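# Place the mat cartridge label-up into an empty tray pocket

## Task

Pick up the cartridge resting on the green mat and set it, label facing up, into any unoccupied pocket of the tray that already holds some cartridges, then release it.

## Robot and tools

Robot: two arms, left_arm and right_arm, each with six revolute joints and a parallel gripper. The names are labels only and do not tell you which side of a camera image an arm is on.

Scene frame: one frame shared by both arms. Origin on the table surface midway between the arm bases, +z up, +x out across the table, and left_arm sits toward +y. Each result prints a state line per arm, left_arm: ... | right_arm: ..., giving end_effector_position (metres) and end_effector_quat_wxyz in this frame. That position is the point between the finger pads, roughly 1 cm short of the fingertips. The printed position may be somewhat wrong, especially when the arm is stretched far. Gripper axes: fingers extend along its +z, and they close and open along its y.

Row layout (used by execute_actions and move): a single flat list of 14 numbers covering both arms, even when only one moves. First left_arm's seven values, then right_arm's seven. Per arm the order is: shoulder, elbow, wrist roll, wrist pitch, waist, wrist yaw, then opening. Trust this order over any other naming. The six joint values are absolute target angles in radians (same convention as Joint positions), not offsets. Stated ranges: shoulder 0.000 to 3.142, elbow 0.000 to 3.142, wrist roll -2.094 to 2.094, wrist pitch -1.571 to 1.571, waist -2.618 to 3.054, wrist yaw -1.571 to 1.571. Real limits may differ by up to 0.036 rad either way; a target beyond 0.036 past a stated end (and farther out than the current angle) gets the call rejected; otherwise it is clipped at the real end and the result may say "joint sent to its limit" (no such message does not prove more travel exists). Opening is a unitless value from -1 (closed) to +1 (fully open, pad gap 0.094 m).

execute_actions(actions): a list of up to 15 actions; each action is a table of up to 15 rows, one row per 1/30 s control step. If a table has fewer than 15 rows its final row is repeated to fill 15 steps. An empty list just returns the current state and images.

move(target, speed, blocking): target is one 14-number row of absolute angles. All joints of both arms follow paths that stay at the same fraction of completion, so hands travel on curves, not straight lines. speed (rad/s, 0.01 to 2, default 0.5) caps the joint with the largest change. Paths last between 0.5 and 10 s; longer ones are cut off at 10 s before arriving. Nothing stops for obstacles or the other arm. Finger values are applied at the start. The result adds a move: line with the outcome (done, off_target, moving, held, fault), limits=held or limits=none, and the joint per arm that is farthest from its target. With blocking=false the reply comes after 0.5 s while motion continues; check with wait(0), and do not send rows or moves until a result shows it ended (or call stop).

wait(seconds): 0 to 10 s; arms hold their last command; returns early if a running move finishes.

stop(): brakes the current move; needs some distance, more at high speed; fingers keep moving.

zoom_image(camera, region): closer look at the latest image of cam_high, cam_low, cam_left_wrist or cam_right_wrist (each 504x504). region is [x0, y0, x1, y1] in pixels from the top-left corner, at most 504 by 504.

finished_scene(scene): ends the current scene (give its number) once the robot has held the last command; irreversible. The goal must already be met and remain so. The result reports success and the next task.

Result lines: Joint positions and Joint velocities list each arm's joints in the row order (rad, rad/s) followed by pad gap (m, m/s). Joint targets shows what the joints are currently being driven to; these can shift on their own. To keep a joint still, resend its Joint targets value. grip_measured is the measured opening on the commanded -1..1 scale; each gripper may be off by about 1 mm, consistently. "joint command not followed" means a clearance check altered or blocked some joint targets; the rest of the row still ran.

Motion limits: each step, a joint's target is held within a fixed distance of its measured angle: waist 0.202, shoulder 0.258, elbow 0.238, wrist pitch 0.573, wrist yaw and wrist roll 0.522 rad. Targets that would move a gripper more than 70 mm from where it is are scaled back. So big moves span several actions; an unfinished motion may not complete by waiting, so command the remainder.

Gripping: away from the ends of the scale, fingers are driven to where grip_measured equals your value. To hold something, command about 0.03 below its grip_measured reading (smaller gap for a lighter hold). Pads push up to roughly 50 to 62 N, less on thin parts under about 2 mm, with a short spike at first contact.

Cautions: the environment may occasionally yank a held part or nudge loose items. Nothing may leave the table. Avoid arm-to-arm collisions or pressing. Faster motion means harder impacts, and a target beyond contact pushes harder; an arm blocked by an object keeps pushing until recommanded. Avoid drops, slips, slams and heavy pushing; smooth, low-effort, quick motion is preferred. Holding loads heats motors: MOTOR HOT appears at 75 °C, 90 °C halts that arm for 10 s (OVER-TEMPERATURE FAULT), and at 100 °C the arm and gripper go limp and fall. Any FAULT line can cut short a wait, move or action.

Each tool is called by a JSON object that holds its "name" and its "arguments".

## Session

{"name": "execute_actions", "arguments": {"actions": []}}

Scene clock: 0.00 s.
left_arm: end_effector_position=(+0.1657, +0.2127, +0.1023) grip_measured=+1.000 end_effector_quat_wxyz=(+0.103, +0.585, +0.756, -0.275) | right_arm: end_effector_position=(+0.4608, -0.0084, +0.1976) grip_measured=+1.000 end_effector_quat_wxyz=(+0.315, -0.574, +0.745, -0.125)
Joint names: [shoulder, elbow, wrist roll, wrist pitch, waist, wrist yaw]
Joint positions: left_arm=[ 1.258  0.798  1.74  -1.492  0.327  0.47   0.094] | right_arm=[ 1.777  1.59  -0.785 -0.716  0.505  0.201  0.094]
Joint velocities: left_arm=[ 0.017 -0.012  0.022  0.051 -0.012 -0.037  0.   ] | right_arm=[-0.002  0.002 -0.037 -0.022  0.017 -0.051  0.   ]
Joint targets: left_arm=[1.253 0.804 1.742 -1.497 0.327 0.484] | right_arm=[1.763 1.602 -0.783 -0.712 0.505 0.201]

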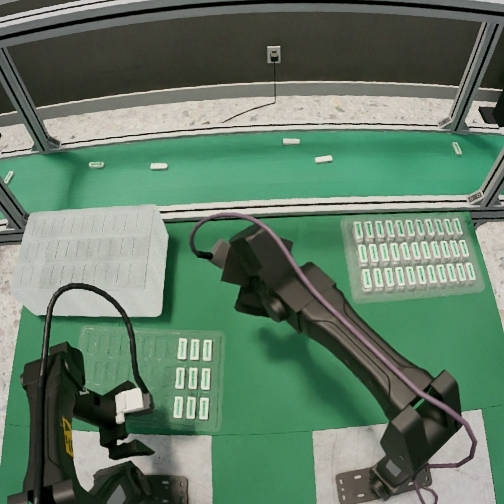

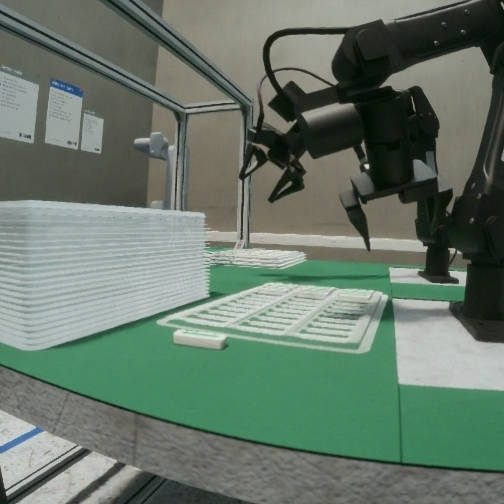

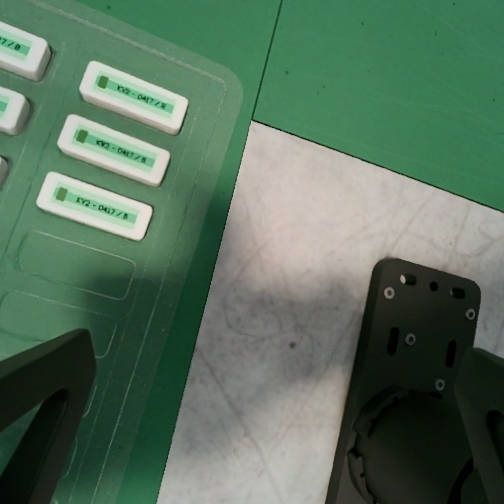

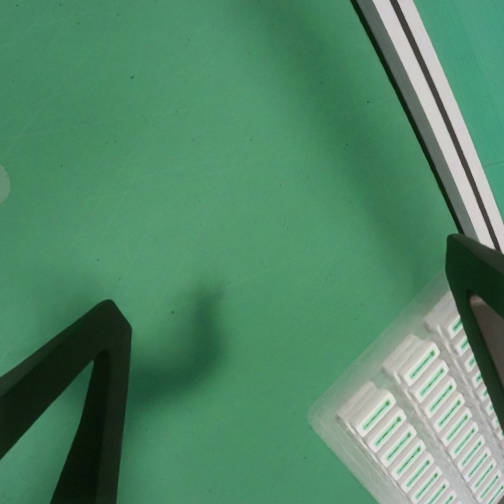

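{"name": "move", "arguments": {"target": [1.4,1.1,0,-1.27,0.0,0,1,1.0,0.8,0,-0.7,0,0,1], "speed": 1}}

Scene clock: 7.20 s.
left_arm: end_effector_position=(+0.2612, +0.2586, +0.1107) grip_measured=+1.000 end_effector_quat_wxyz=(-0.017, -0.003, +1.000, -0.003) | right_arm: end_effector_position=(+0.3299, -0.2198, +0.1529) grip_measured=+1.000 end_effector_quat_wxyz=(+0.317, -0.050, +0.947, +0.011)
Joint names: [shoulder, elbow, wrist roll, wrist pitch, waist, wrist yaw]
Joint positions: left_arm=[ 1.39   1.073  0.007 -1.288  0.009  0.007  0.094] | right_arm=[ 1.026  0.814 -0.007 -0.713  0.009  0.008  0.094]
Joint velocities: left_arm=[-0.007 -0.017 -0.007 -0.051  0.022 -0.007  0.   ] | right_arm=[-0.007 -0.012 -0.007 -0.037 -0.002  0.007  0.   ]
Joint targets: left_arm=[1.400 1.100 -0.000 -1.270 0.000 -0.000] | right_arm=[1.000 0.800 0.000 -0.700 -0.000 0.000]
move: off_target (left_arm, right_arm); limits=none; left_arm: farthest joint: the elbow, 0.027 radians from its target (0.302 radians at the start); right_arm: farthest joint: the shoulder, 0.026 radians from its target (0.777 radians at the start)

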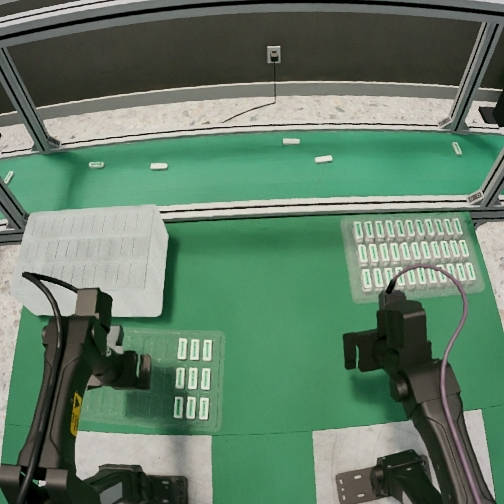

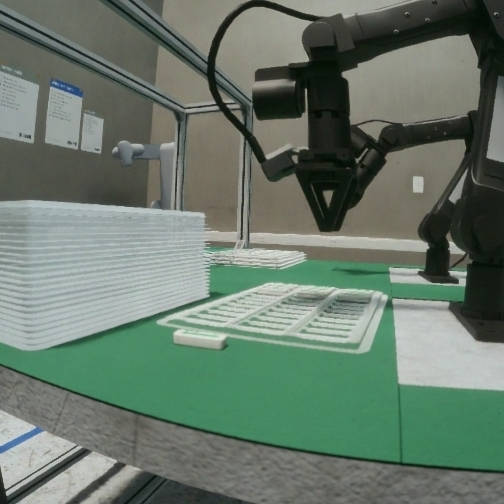

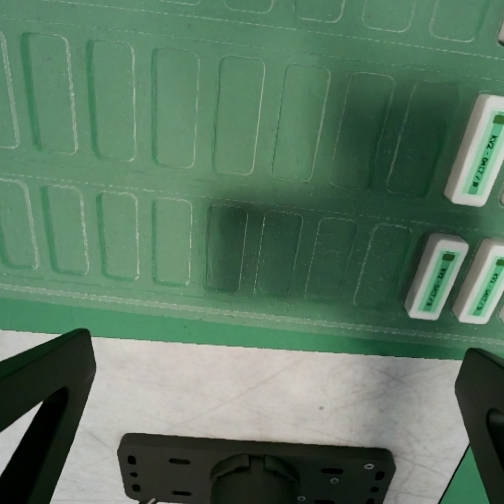

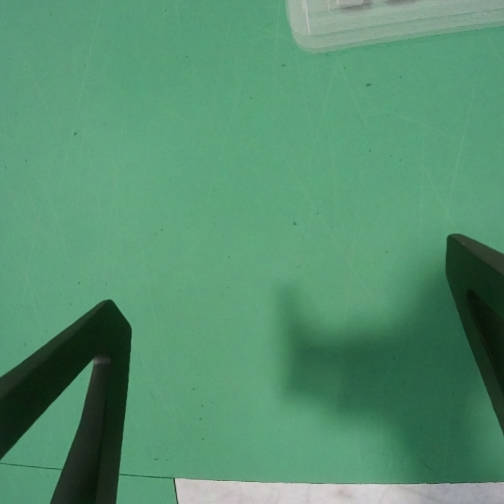

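{"name": "move", "arguments": {"target": [1.4,1.1,0,-1.27,0.6,0,1,1.0,0.8,0,-0.7,0,0,1], "speed": 1}}

Scene clock: 9.70 s.
left_arm: end_effector_position=(+0.2237, +0.3780, +0.1106) grip_measured=+1.000 end_effector_quat_wxyz=(-0.015, -0.291, +0.956, -0.005) | right_arm: end_effector_position=(+0.3299, -0.2198, +0.1529) grip_measured=+1.000 end_effector_quat_wxyz=(+0.317, -0.050, +0.947, +0.011)
Joint names: [shoulder, elbow, wrist roll, wrist pitch, waist, wrist yaw]
Joint positions: left_arm=[ 1.39   1.073  0.005 -1.286  0.593  0.     0.094] | right_arm=[ 1.026  0.814 -0.007 -0.713  0.009  0.008  0.094]
Joint velocities: left_arm=[ 0.017 -0.002  0.051 -0.051 -0.017 -0.037  0.   ] | right_arm=[-0.027  0.002 -0.037 -0.022  0.002 -0.007  0.   ]
Joint targets: left_arm=[1.400 1.100 0.000 -1.270 0.600 0.000] | right_arm=[1.000 0.800 -0.000 -0.700 0.000 0.000]
move: off_target (left_arm, right_arm); limits=none; left_arm: farthest joint: the elbow, 0.027 radians from its target (0.027 radians at the start); right_arm: farthest joint: the shoulder, 0.026 radians from its target (0.026 radians at the start)

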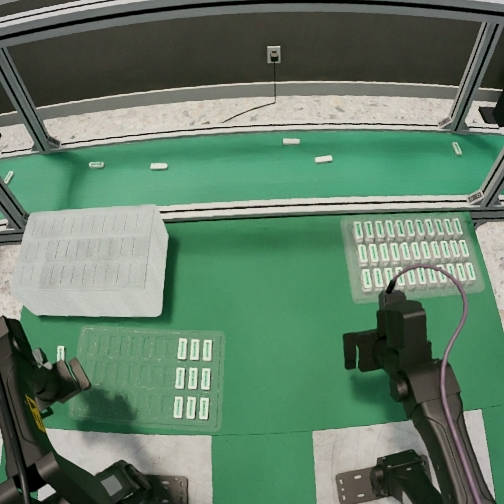

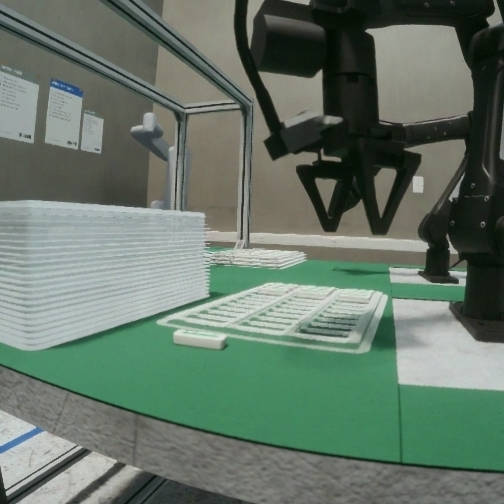

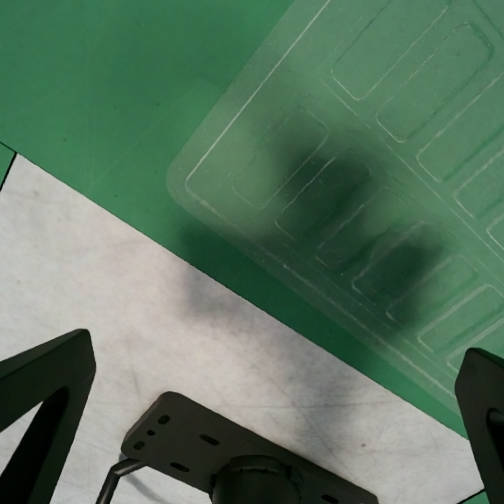

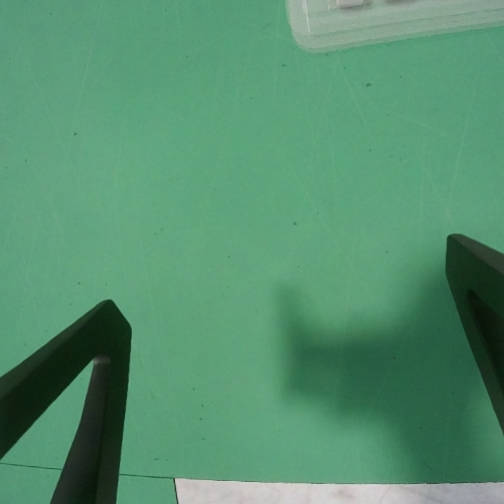

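{"name": "move", "arguments": {"target": [1.82,1.41,0.63,-1.125,0.63,0,1,1.0,0.8,0,-0.7,0,0,1], "speed": 1}}

Scene clock: 20.80 s.
left_arm: end_effector_position=(+0.3125, +0.4496, +0.0761) grip_measured=+1.000 end_effector_quat_wxyz=(-0.004, -0.001, +1.000, -0.003) | right_arm: end_effector_position=(+0.3299, -0.2197, +0.1529) grip_measured=+1.000 end_effector_quat_wxyz=(+0.317, -0.050, +0.947, +0.012)
Joint names: [shoulder, elbow, wrist roll, wrist pitch, waist, wrist yaw]
Joint positions: left_arm=[ 1.819  1.379  0.623 -1.141  0.621  0.     0.094] | right_arm=[ 1.026  0.814 -0.007 -0.713  0.009  0.007  0.094]
Joint velocities: left_arm=[ 0.012 -0.012 -0.051  0.066  0.012 -0.037  0.   ] | right_arm=[-0.007 -0.007 -0.007 -0.066 -0.002 -0.007  0.   ]
Joint targets: left_arm=[1.820 1.410 0.630 -1.125 0.630 -0.000] | right_arm=[1.000 0.800 0.000 -0.700 -0.000 -0.000]
move: off_target (left_arm, right_arm); limits=none; left_arm: farthest joint: the elbow, 0.031 radians from its target (0.337 radians at the start); right_arm: farthest joint: the shoulder, 0.026 radians from its target (0.026 radians at the start)

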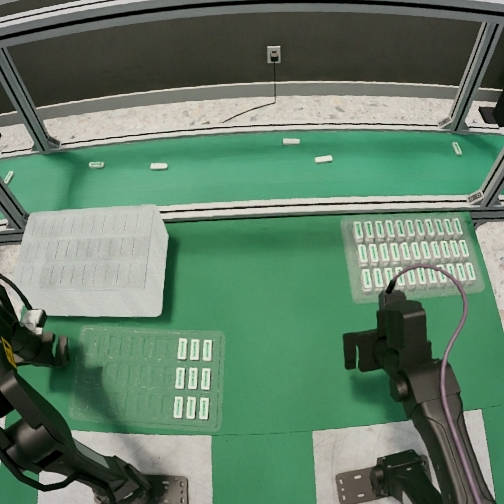

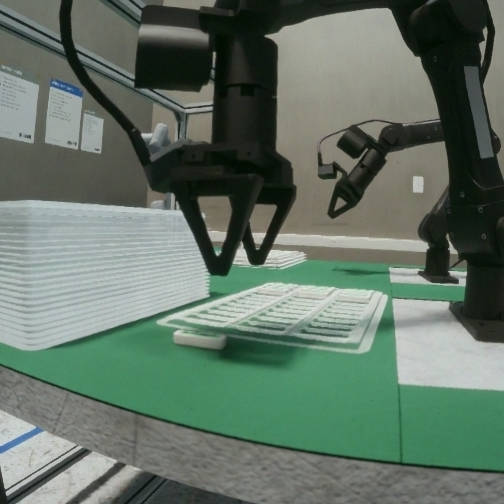

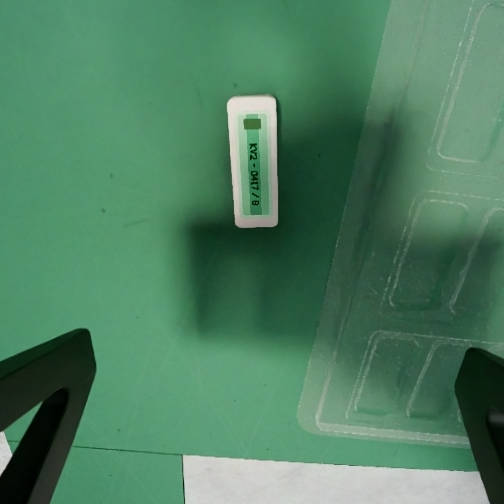

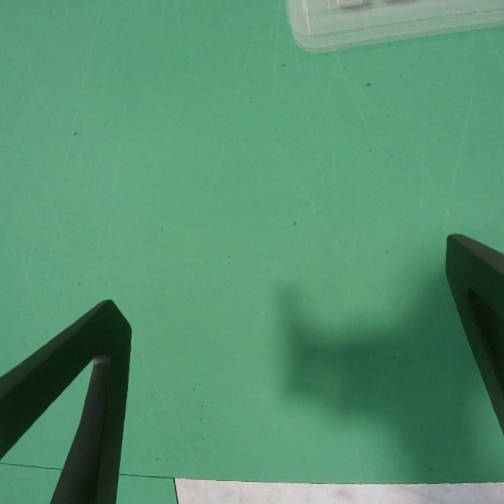

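{"name": "move", "arguments": {"target": [1.915,1.38,0.62,-0.99,0.62,0,0.3,1.0,0.8,0,-0.7,0,0,1]}}

Scene clock: 25.90 s.
left_arm: end_effector_position=(+0.3350, +0.4658, +0.0456) grip_measured=+0.302 end_effector_quat_wxyz=(+0.012, -0.001, +1.000, +0.008) | right_arm: end_effector_position=(+0.3299, -0.2197, +0.1529) grip_measured=+1.000 end_effector_quat_wxyz=(+0.317, -0.050, +0.947, +0.012)
Joint names: [shoulder, elbow, wrist roll, wrist pitch, waist, wrist yaw]
Joint positions: left_arm=[ 1.914  1.379  0.624 -1.007  0.621  0.     0.061] | right_arm=[ 1.026  0.814 -0.007 -0.713  0.009  0.007  0.094]
Joint velocities: left_arm=[-0.007 -0.012 -0.037  0.007  0.007 -0.037  0.001] | right_arm=[-0.002 -0.007 -0.007  0.066 -0.007  0.022  0.   ]
Joint targets: left_arm=[1.915 1.380 0.620 -0.990 0.620 0.000] | right_arm=[1.000 0.800 0.000 -0.700 0.000 0.000]
move: off_target (right_arm); limits=none; left_arm: farthest joint: the wrist pitch, 0.017 radians from its target (0.151 radians at the start); right_arm: farthest joint: the shoulder, 0.026 radians from its target (0.026 radians at the start)

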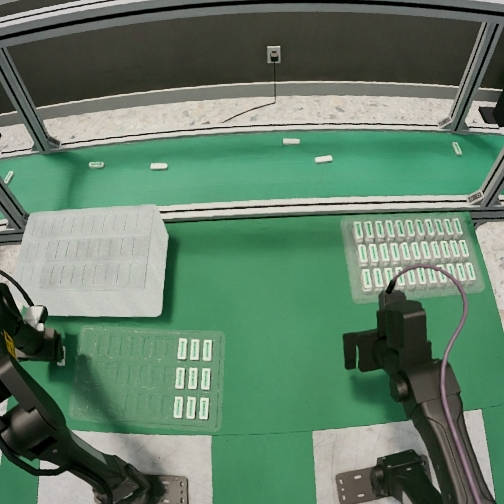

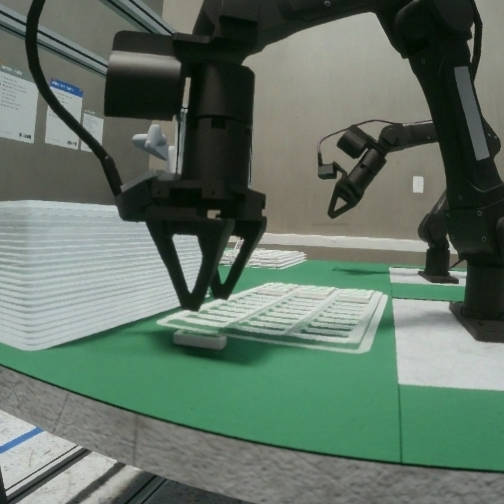

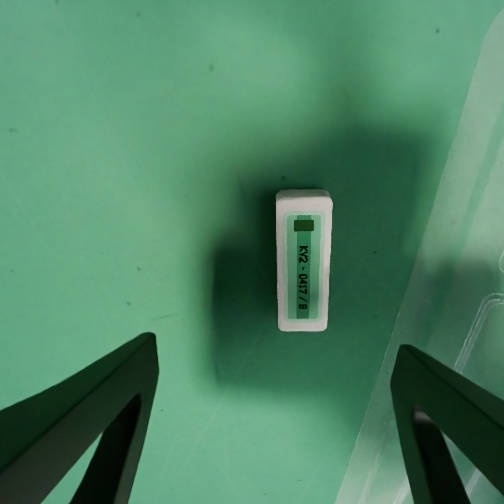

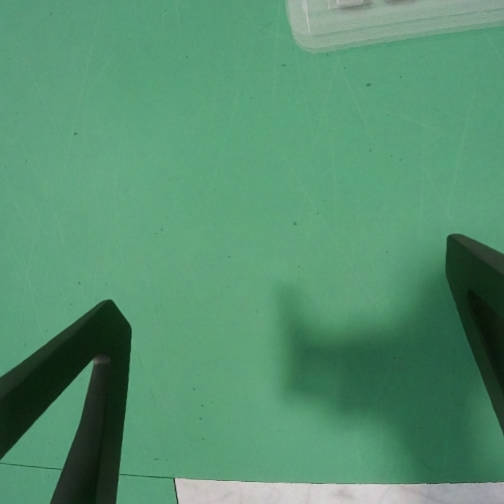

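{"name": "move", "arguments": {"target": [1.907,1.283,0.61,-0.93,0.604,0,0.3,1.0,0.8,0,-0.7,0,0,1], "speed": 0.3}}

Scene clock: 30.13 s.
left_arm: end_effector_position=(+0.3254, +0.4550, +0.0247) grip_measured=+0.302 end_effector_quat_wxyz=(+0.001, +0.000, +1.000, +0.000) | right_arm: end_effector_position=(+0.3299, -0.2197, +0.1529) grip_measured=+1.000 end_effector_quat_wxyz=(+0.317, -0.050, +0.947, +0.012)
Joint names: [shoulder, elbow, wrist roll, wrist pitch, waist, wrist yaw]
Joint positions: left_arm=[ 1.914  1.292  0.616 -0.947  0.612  0.     0.061] | right_arm=[ 1.026  0.814 -0.007 -0.713  0.009  0.007  0.094]
Joint velocities: left_arm=[ 0.027  0.012 -0.022  0.007 -0.012 -0.051  0.   ] | right_arm=[-0.007 -0.007 -0.037  0.007 -0.022  0.007  0.   ]
Joint targets: left_arm=[1.907 1.283 0.610 -0.930 0.604 0.000] | right_arm=[1.000 0.800 0.000 -0.700 -0.000 -0.000]
move: off_target (right_arm); limits=none; left_arm: farthest joint: the wrist pitch, 0.017 radians from its target (0.076 radians at the start); right_arm: farthest joint: the shoulder, 0.026 radians from its target (0.026 radians at the start)

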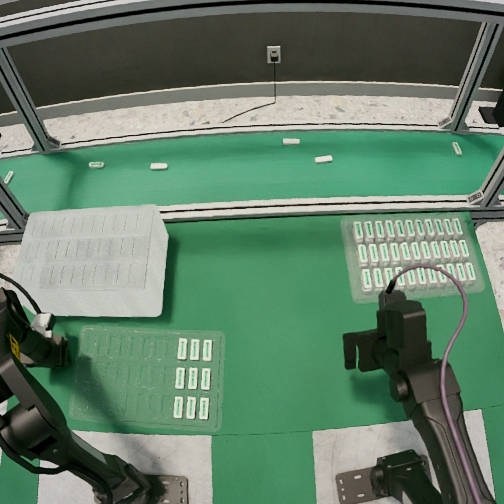

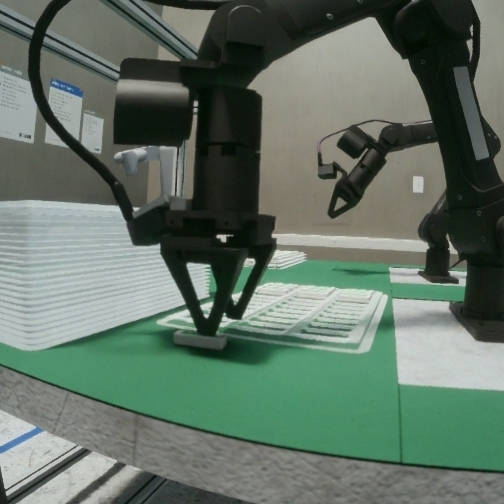

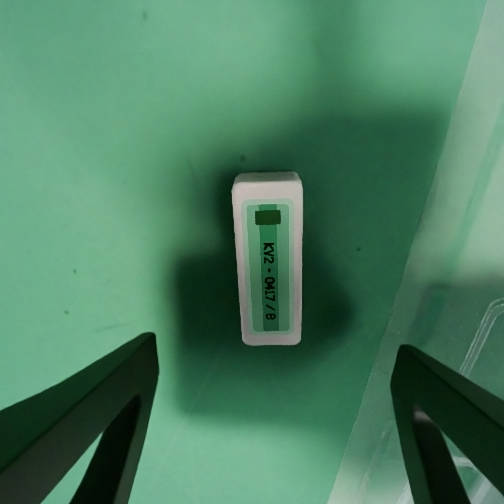

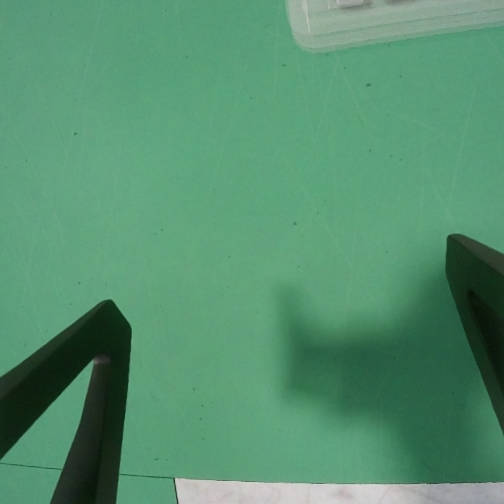

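{"name": "move", "arguments": {"target": [1.97,1.347,0.61,-0.90,0.598,0,0.3,1.0,0.8,0,-0.7,0,0,1], "speed": 0.15}}

Scene clock: 33.37 s.
left_arm: end_effector_position=(+0.3369, +0.4607, +0.0154) grip_measured=+0.302 end_effector_quat_wxyz=(+0.005, +0.003, +1.000, +0.003) | right_arm: end_effector_position=(+0.3299, -0.2197, +0.1529) grip_measured=+1.000 end_effector_quat_wxyz=(+0.317, -0.050, +0.947, +0.012)
Joint names: [shoulder, elbow, wrist roll, wrist pitch, waist, wrist yaw]
Joint positions: left_arm=[ 1.963  1.321  0.616 -0.916  0.606  0.     0.061] | right_arm=[ 1.026  0.814 -0.007 -0.713  0.009  0.007  0.094]
Joint velocities: left_arm=[-0.012  0.002 -0.022  0.066  0.002 -0.022 -0.001] | right_arm=[ 0.007 -0.002 -0.095  0.037 -0.012 -0.037  0.   ]
Joint targets: left_arm=[1.970 1.347 0.610 -0.900 0.598 0.000] | right_arm=[1.000 0.800 -0.000 -0.700 0.000 0.000]
move: off_target (left_arm, right_arm); limits=none; left_arm: farthest joint: the elbow, 0.026 radians from its target (0.055 radians at the start); right_arm: farthest joint: the shoulder, 0.026 radians from its target (0.026 radians at the start)

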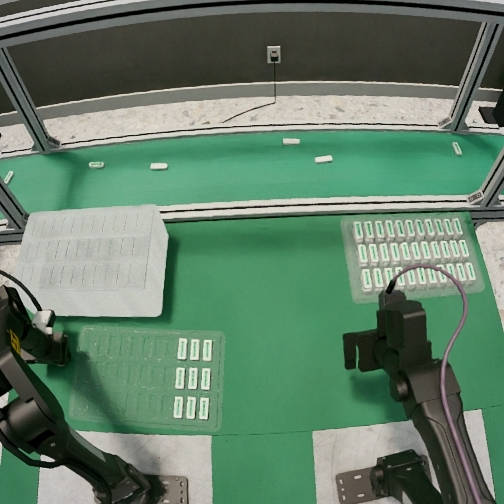

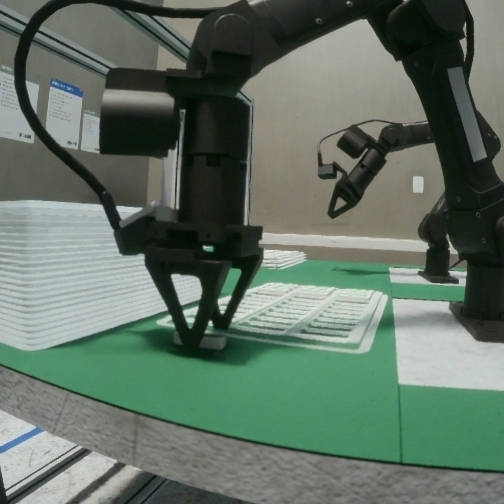

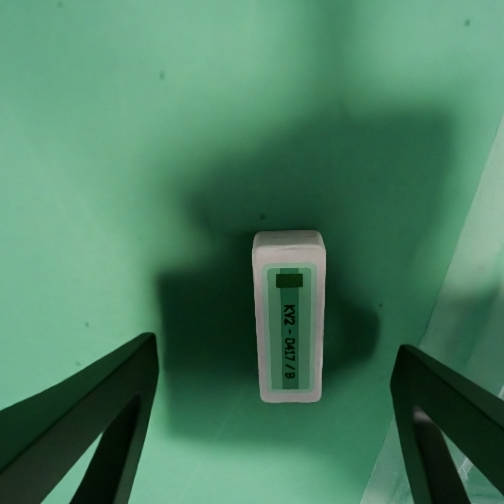

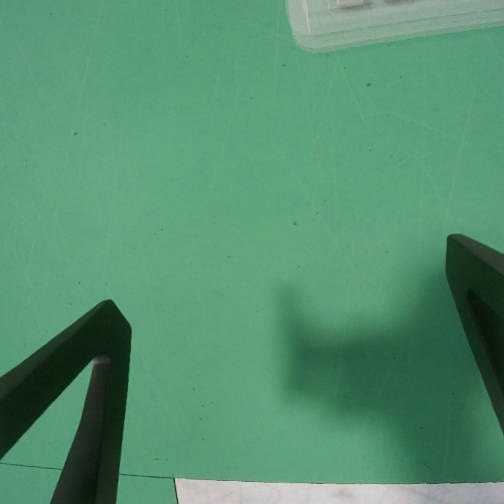

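{"name": "move", "arguments": {"target": [1.982,1.347,0.61,-0.89,0.59,0,0.3,1.0,0.8,0,-0.7,0,0,1], "speed": 0.05}}

{"name": "move", "arguments": {"target": [1.982,1.347,0.61,-0.89,0.59,0,-0.7,1.0,0.8,0,-0.7,0,0,1]}}

Scene clock: 35.93 s.
left_arm: end_effector_position=(+0.3394, +0.4589, +0.0113) grip_measured=+0.302 end_effector_quat_wxyz=(+0.004, +0.007, +1.000, +0.003) | right_arm: end_effector_position=(+0.3299, -0.2197, +0.1529) grip_measured=+1.000 end_effector_quat_wxyz=(+0.317, -0.050, +0.947, +0.012)
Joint names: [shoulder, elbow, wrist roll, wrist pitch, waist, wrist yaw]
Joint positions: left_arm=[ 1.975  1.321  0.616 -0.907  0.598  0.     0.061] | right_arm=[ 1.026  0.814 -0.007 -0.713  0.009  0.007  0.094]
Joint velocities: left_arm=[-0.017 -0.002 -0.007 -0.007 -0.002 -0.051  0.001] | right_arm=[ 0.002  0.007 -0.007 -0.037  0.012  0.022  0.   ]
Joint targets: left_arm=[1.982 1.347 0.610 -0.890 0.590 0.000] | right_arm=[1.000 0.800 0.000 -0.700 0.000 -0.000]
move: off_target (left_arm, right_arm); limits=none; left_arm: farthest joint: the elbow, 0.026 radians from its target (0.026 radians at the start); right_arm: farthest joint: the shoulder, 0.026 radians from its target (0.026 radians at the start)

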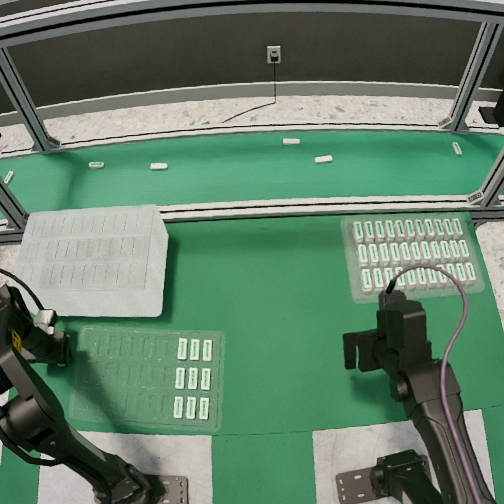

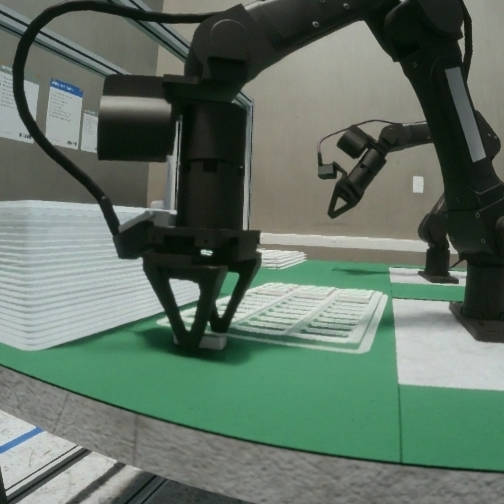

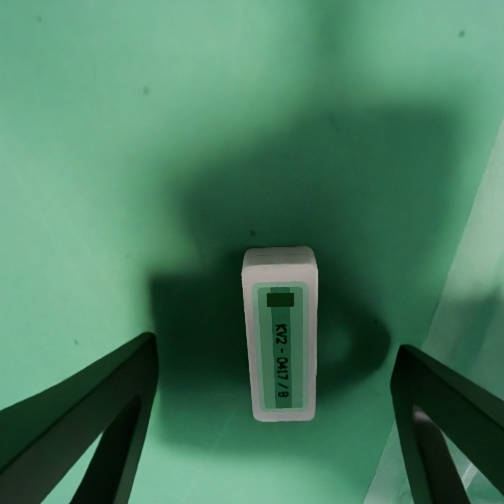

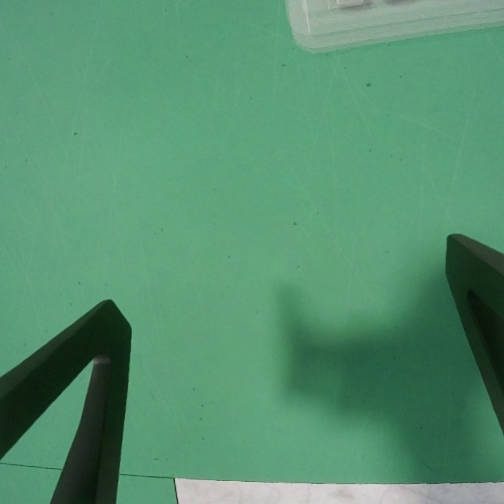

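Scene clock: 36.63 s.
left_arm: end_effector_position=(+0.3395, +0.4590, +0.0113) grip_measured=-0.682 end_effector_quat_wxyz=(+0.004, +0.007, +1.000, +0.003) | right_arm: end_effector_position=(+0.3299, -0.2197, +0.1529) grip_measured=+1.000 end_effector_quat_wxyz=(+0.317, -0.050, +0.947, +0.012)
Joint names: [shoulder, elbow, wrist roll, wrist pitch, waist, wrist yaw]
Joint positions: left_arm=[ 1.975  1.321  0.616 -0.907  0.598  0.     0.015] | right_arm=[ 1.026  0.814 -0.007 -0.713  0.009  0.007  0.094]
Joint velocities: left_arm=[-0.007 -0.022 -0.007 -0.051 -0.007 -0.007 -0.   ] | right_arm=[ 0.002  0.007 -0.066 -0.022 -0.017 -0.081  0.   ]
Joint targets: left_arm=[1.982 1.347 0.610 -0.890 0.590 0.000] | right_arm=[1.000 0.800 -0.000 -0.700 -0.000 0.000]
move: off_target (left_arm, right_arm); limits=none; left_arm: farthest joint: the elbow, 0.026 radians from its target (0.026 radians at the start); right_arm: farthest joint: the shoulder, 0.026 radians from its target (0.026 radians at the start)

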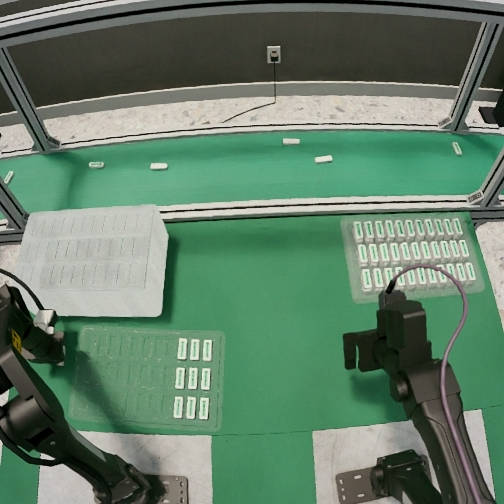

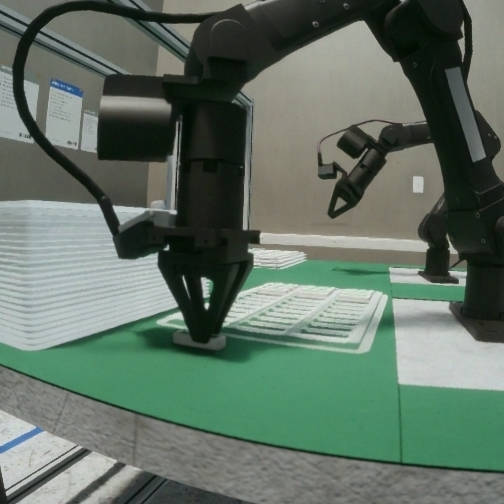

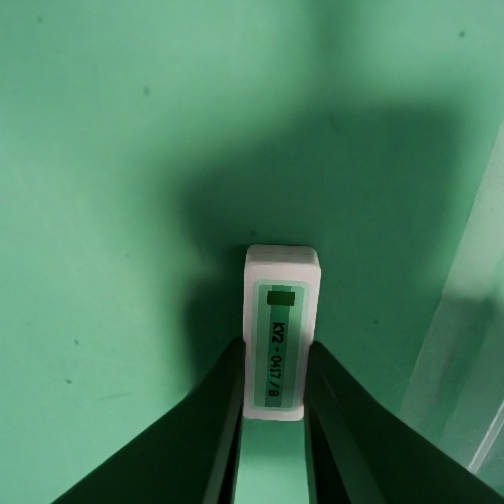

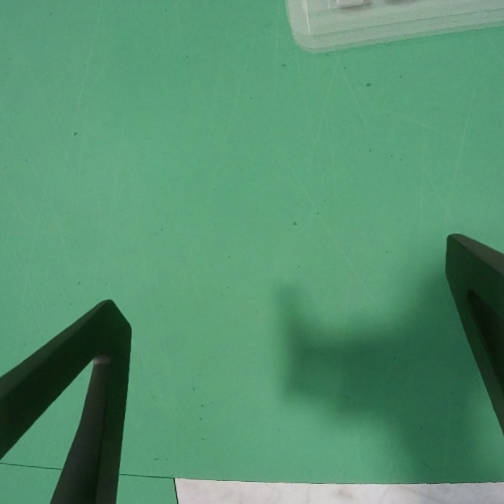

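{"name": "move", "arguments": {"target": [1.89,1.347,0.61,-0.98,0.59,0,-0.715,1.0,0.8,0,-0.7,0,0,1], "speed": 0.2}}

{"name": "move", "arguments": {"target": [1.79,1.215,0.34,-0.98,0.325,0,-0.715,1.0,0.8,0,-0.7,0,0,1], "speed": 0.4}}

Scene clock: 42.20 s.
left_arm: end_effector_position=(+0.3264, +0.4515, +0.0341) grip_measured=-0.683 end_effector_quat_wxyz=(-0.008, +0.008, +1.000, +0.001) | right_arm: end_effector_position=(+0.3299, -0.2197, +0.1529) grip_measured=+1.000 end_effector_quat_wxyz=(+0.317, -0.050, +0.947, +0.012)
Joint names: [shoulder, elbow, wrist roll, wrist pitch, waist, wrist yaw]
Joint positions: left_arm=[ 1.908  1.324  0.616 -0.997  0.596 -0.011  0.015] | right_arm=[ 1.026  0.814 -0.007 -0.713  0.009  0.007  0.094]
Joint velocities: left_arm=[ 0.002 -0.002 -0.007 -0.007 -0.002 -0.037 -0.001] | right_arm=[-0.007 -0.002  0.051  0.007 -0.012  0.037  0.   ]
Joint targets: left_arm=[1.890 1.347 0.610 -0.980 0.590 -0.000] | right_arm=[1.000 0.800 -0.000 -0.700 -0.000 -0.000]
move: off_target (left_arm, right_arm); limits=none; left_arm: farthest joint: the elbow, 0.023 radians from its target (0.026 radians at the start); right_arm: farthest joint: the shoulder, 0.026 radians from its target (0.026 radians at the start)

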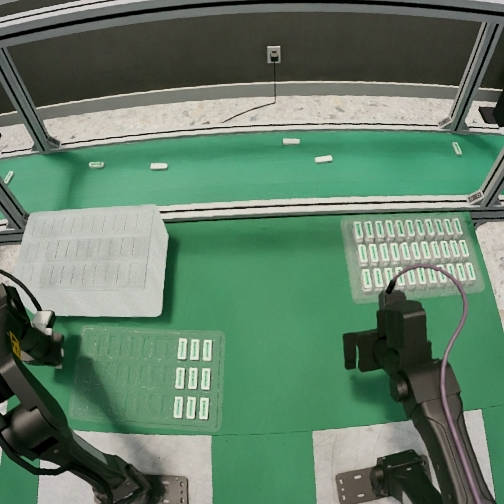

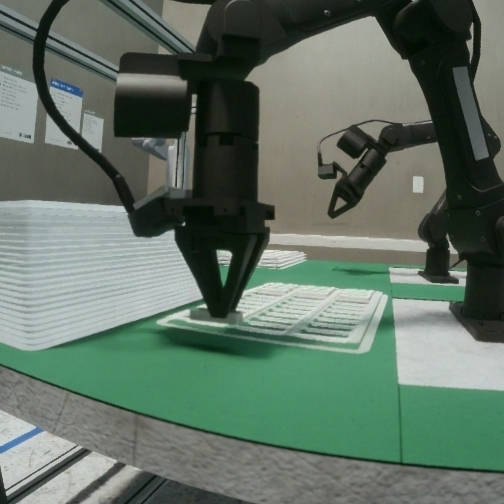

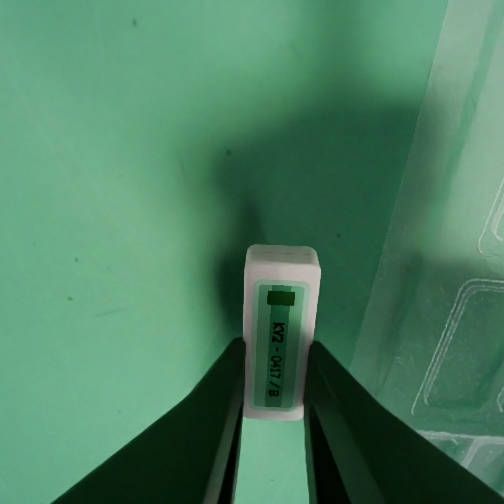

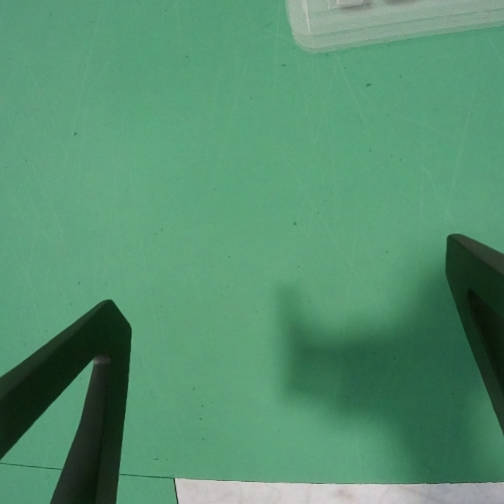

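Scene clock: 43.63 s.
left_arm: end_effector_position=(+0.3458, +0.3611, +0.0408) grip_measured=-0.683 end_effector_quat_wxyz=(-0.006, +0.008, +1.000, +0.001) | right_arm: end_effector_position=(+0.3299, -0.2197, +0.1529) grip_measured=+1.000 end_effector_quat_wxyz=(+0.317, -0.050, +0.947, +0.012)
Joint names: [shoulder, elbow, wrist roll, wrist pitch, waist, wrist yaw]
Joint positions: left_arm=[ 1.814  1.227  0.347 -0.995  0.327 -0.005  0.015] | right_arm=[ 1.026  0.814 -0.007 -0.713  0.009  0.007  0.094]
Joint velocities: left_arm=[-0.002  0.007  0.022 -0.037 -0.012  0.022  0.   ] | right_arm=[-0.007 -0.012 -0.037 -0.037 -0.012 -0.037  0.   ]
Joint targets: left_arm=[1.790 1.215 0.340 -0.980 0.325 -0.000] | right_arm=[1.000 0.800 0.000 -0.700 0.000 -0.000]
move: off_target (left_arm, right_arm); limits=none; left_arm: farthest joint: the shoulder, 0.024 radians from its target (0.118 radians at the start); right_arm: farthest joint: the shoulder, 0.026 radians from its target (0.026 radians at the start)

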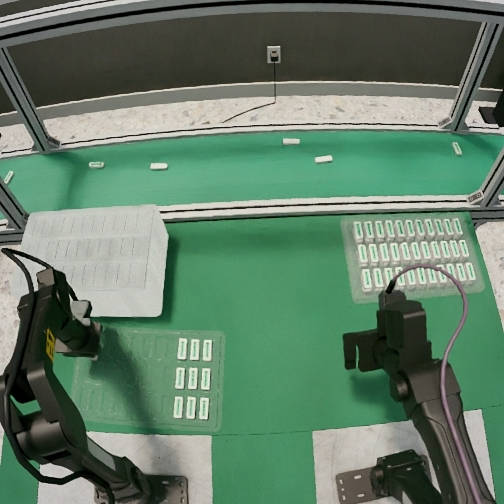

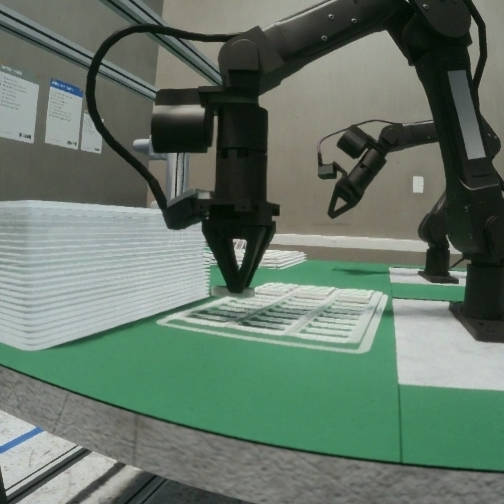

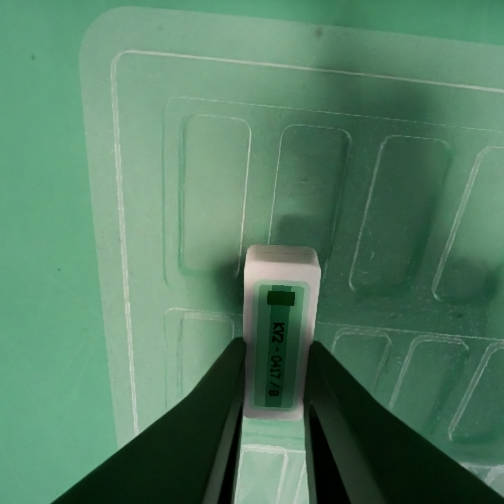

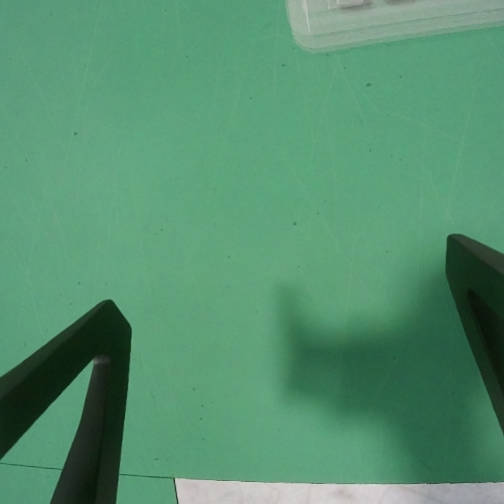

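{"name": "move", "arguments": {"target": [1.898,1.298,0.32,-0.935,0.282,0,-0.715,1.0,0.8,0,-0.7,0,0,1], "speed": 0.2}}

Scene clock: 49.17 s.
left_arm: end_effector_position=(+0.3572, +0.3552, +0.0285) grip_measured=-0.683 end_effector_quat_wxyz=(-0.016, +0.014, +1.000, -0.001) | right_arm: end_effector_position=(+0.3299, -0.2197, +0.1529) grip_measured=+1.000 end_effector_quat_wxyz=(+0.317, -0.050, +0.947, +0.012)
Joint names: [shoulder, elbow, wrist roll, wrist pitch, waist, wrist yaw]
Joint positions: left_arm=[ 1.88   1.262  0.329 -0.984  0.298 -0.007  0.015] | right_arm=[ 1.026  0.814 -0.007 -0.713  0.009  0.007  0.094]
Joint velocities: left_arm=[ 0.002 -0.007  0.022 -0.022 -0.002 -0.007 -0.001] | right_arm=[ 0.002 -0.007  0.007 -0.066 -0.022 -0.007  0.   ]
Joint targets: left_arm=[1.898 1.298 0.320 -0.935 0.282 0.000] | right_arm=[1.000 0.800 -0.000 -0.700 0.000 0.000]
move: off_target (left_arm, right_arm); limits=none; left_arm: farthest joint: the wrist pitch, 0.049 radians from its target (0.060 radians at the start); right_arm: farthest joint: the shoulder, 0.026 radians from its target (0.026 radians at the start)

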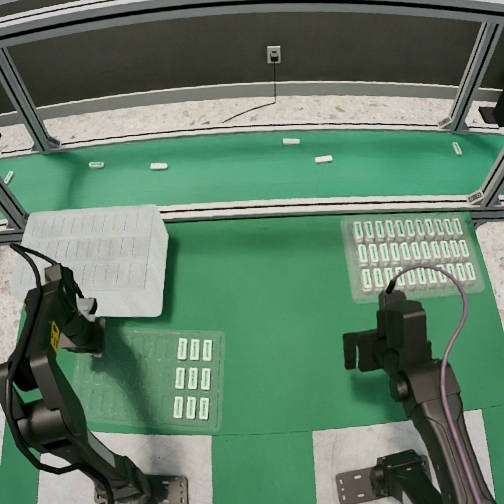

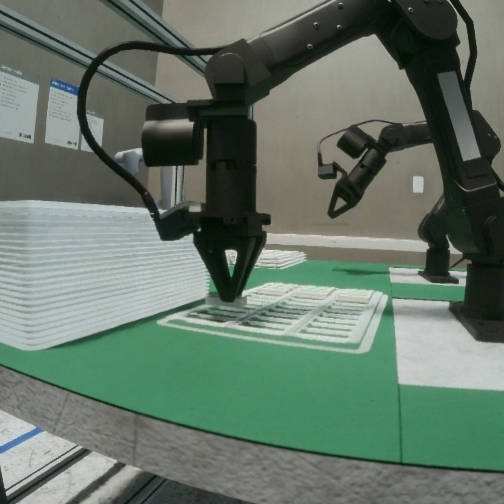

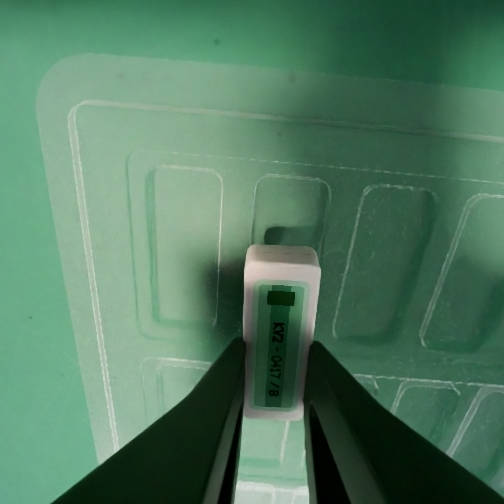

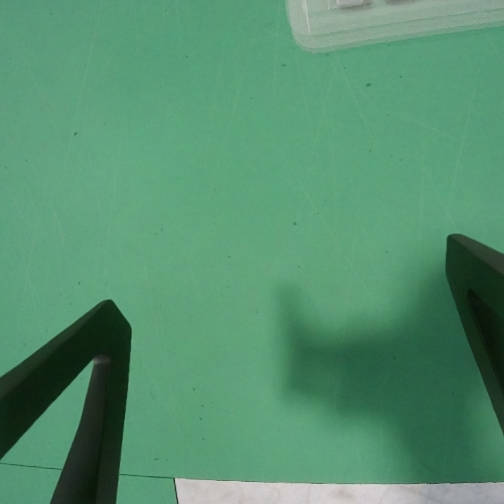

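{"name": "move", "arguments": {"target": [1.678,1.037,0.385,-0.903,0.355,0,-0.715,1.0,0.8,0,-0.7,0,0,1], "speed": 0.25}}

Scene clock: 52.93 s.
left_arm: end_effector_position=(+0.3125, +0.3558, +0.0309) grip_measured=-0.683 end_effector_quat_wxyz=(-0.002, +0.014, +1.000, +0.003) | right_arm: end_effector_position=(+0.3299, -0.2197, +0.1529) grip_measured=+1.000 end_effector_quat_wxyz=(+0.317, -0.050, +0.947, +0.012)
Joint names: [shoulder, elbow, wrist roll, wrist pitch, waist, wrist yaw]
Joint positions: left_arm=[ 1.701  1.049  0.378 -0.921  0.346 -0.008  0.015] | right_arm=[ 1.026  0.814 -0.007 -0.713  0.009  0.007  0.094]
Joint velocities: left_arm=[-0.017 -0.012  0.007  0.007  0.002  0.022 -0.001] | right_arm=[ 0.002 -0.002  0.007 -0.022  0.012 -0.022  0.   ]
Joint targets: left_arm=[1.678 1.037 0.385 -0.903 0.355 -0.000] | right_arm=[1.000 0.800 0.000 -0.700 0.000 0.000]
move: off_target (left_arm, right_arm); limits=none; left_arm: farthest joint: the shoulder, 0.023 radians from its target (0.202 radians at the start); right_arm: farthest joint: the shoulder, 0.026 radians from its target (0.026 radians at the start)

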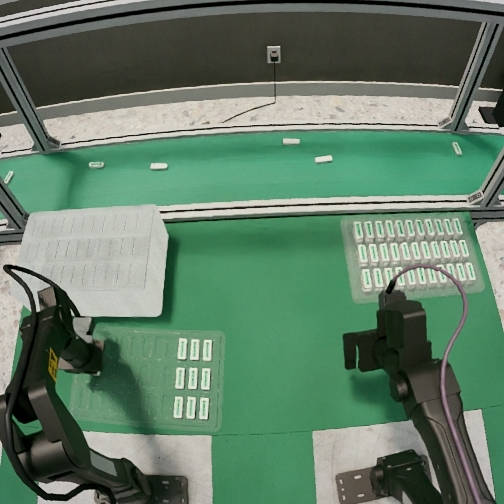

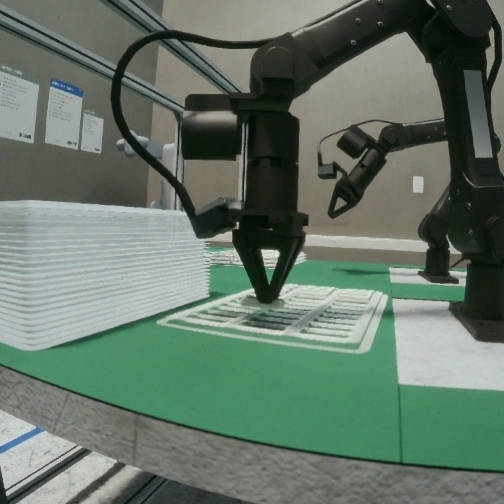

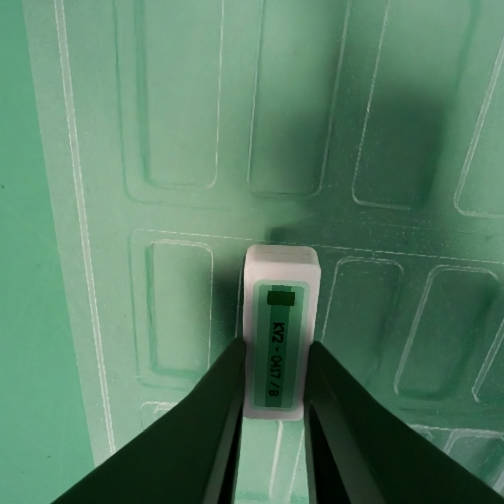

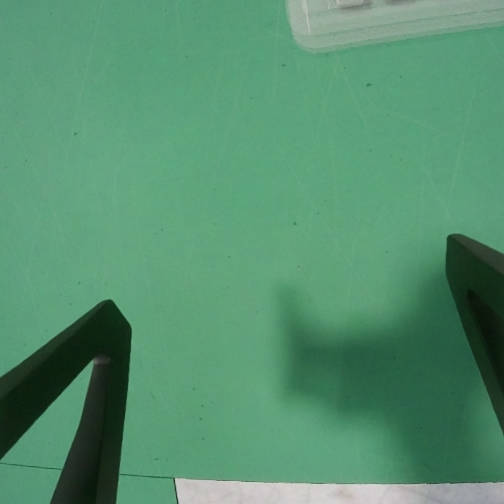

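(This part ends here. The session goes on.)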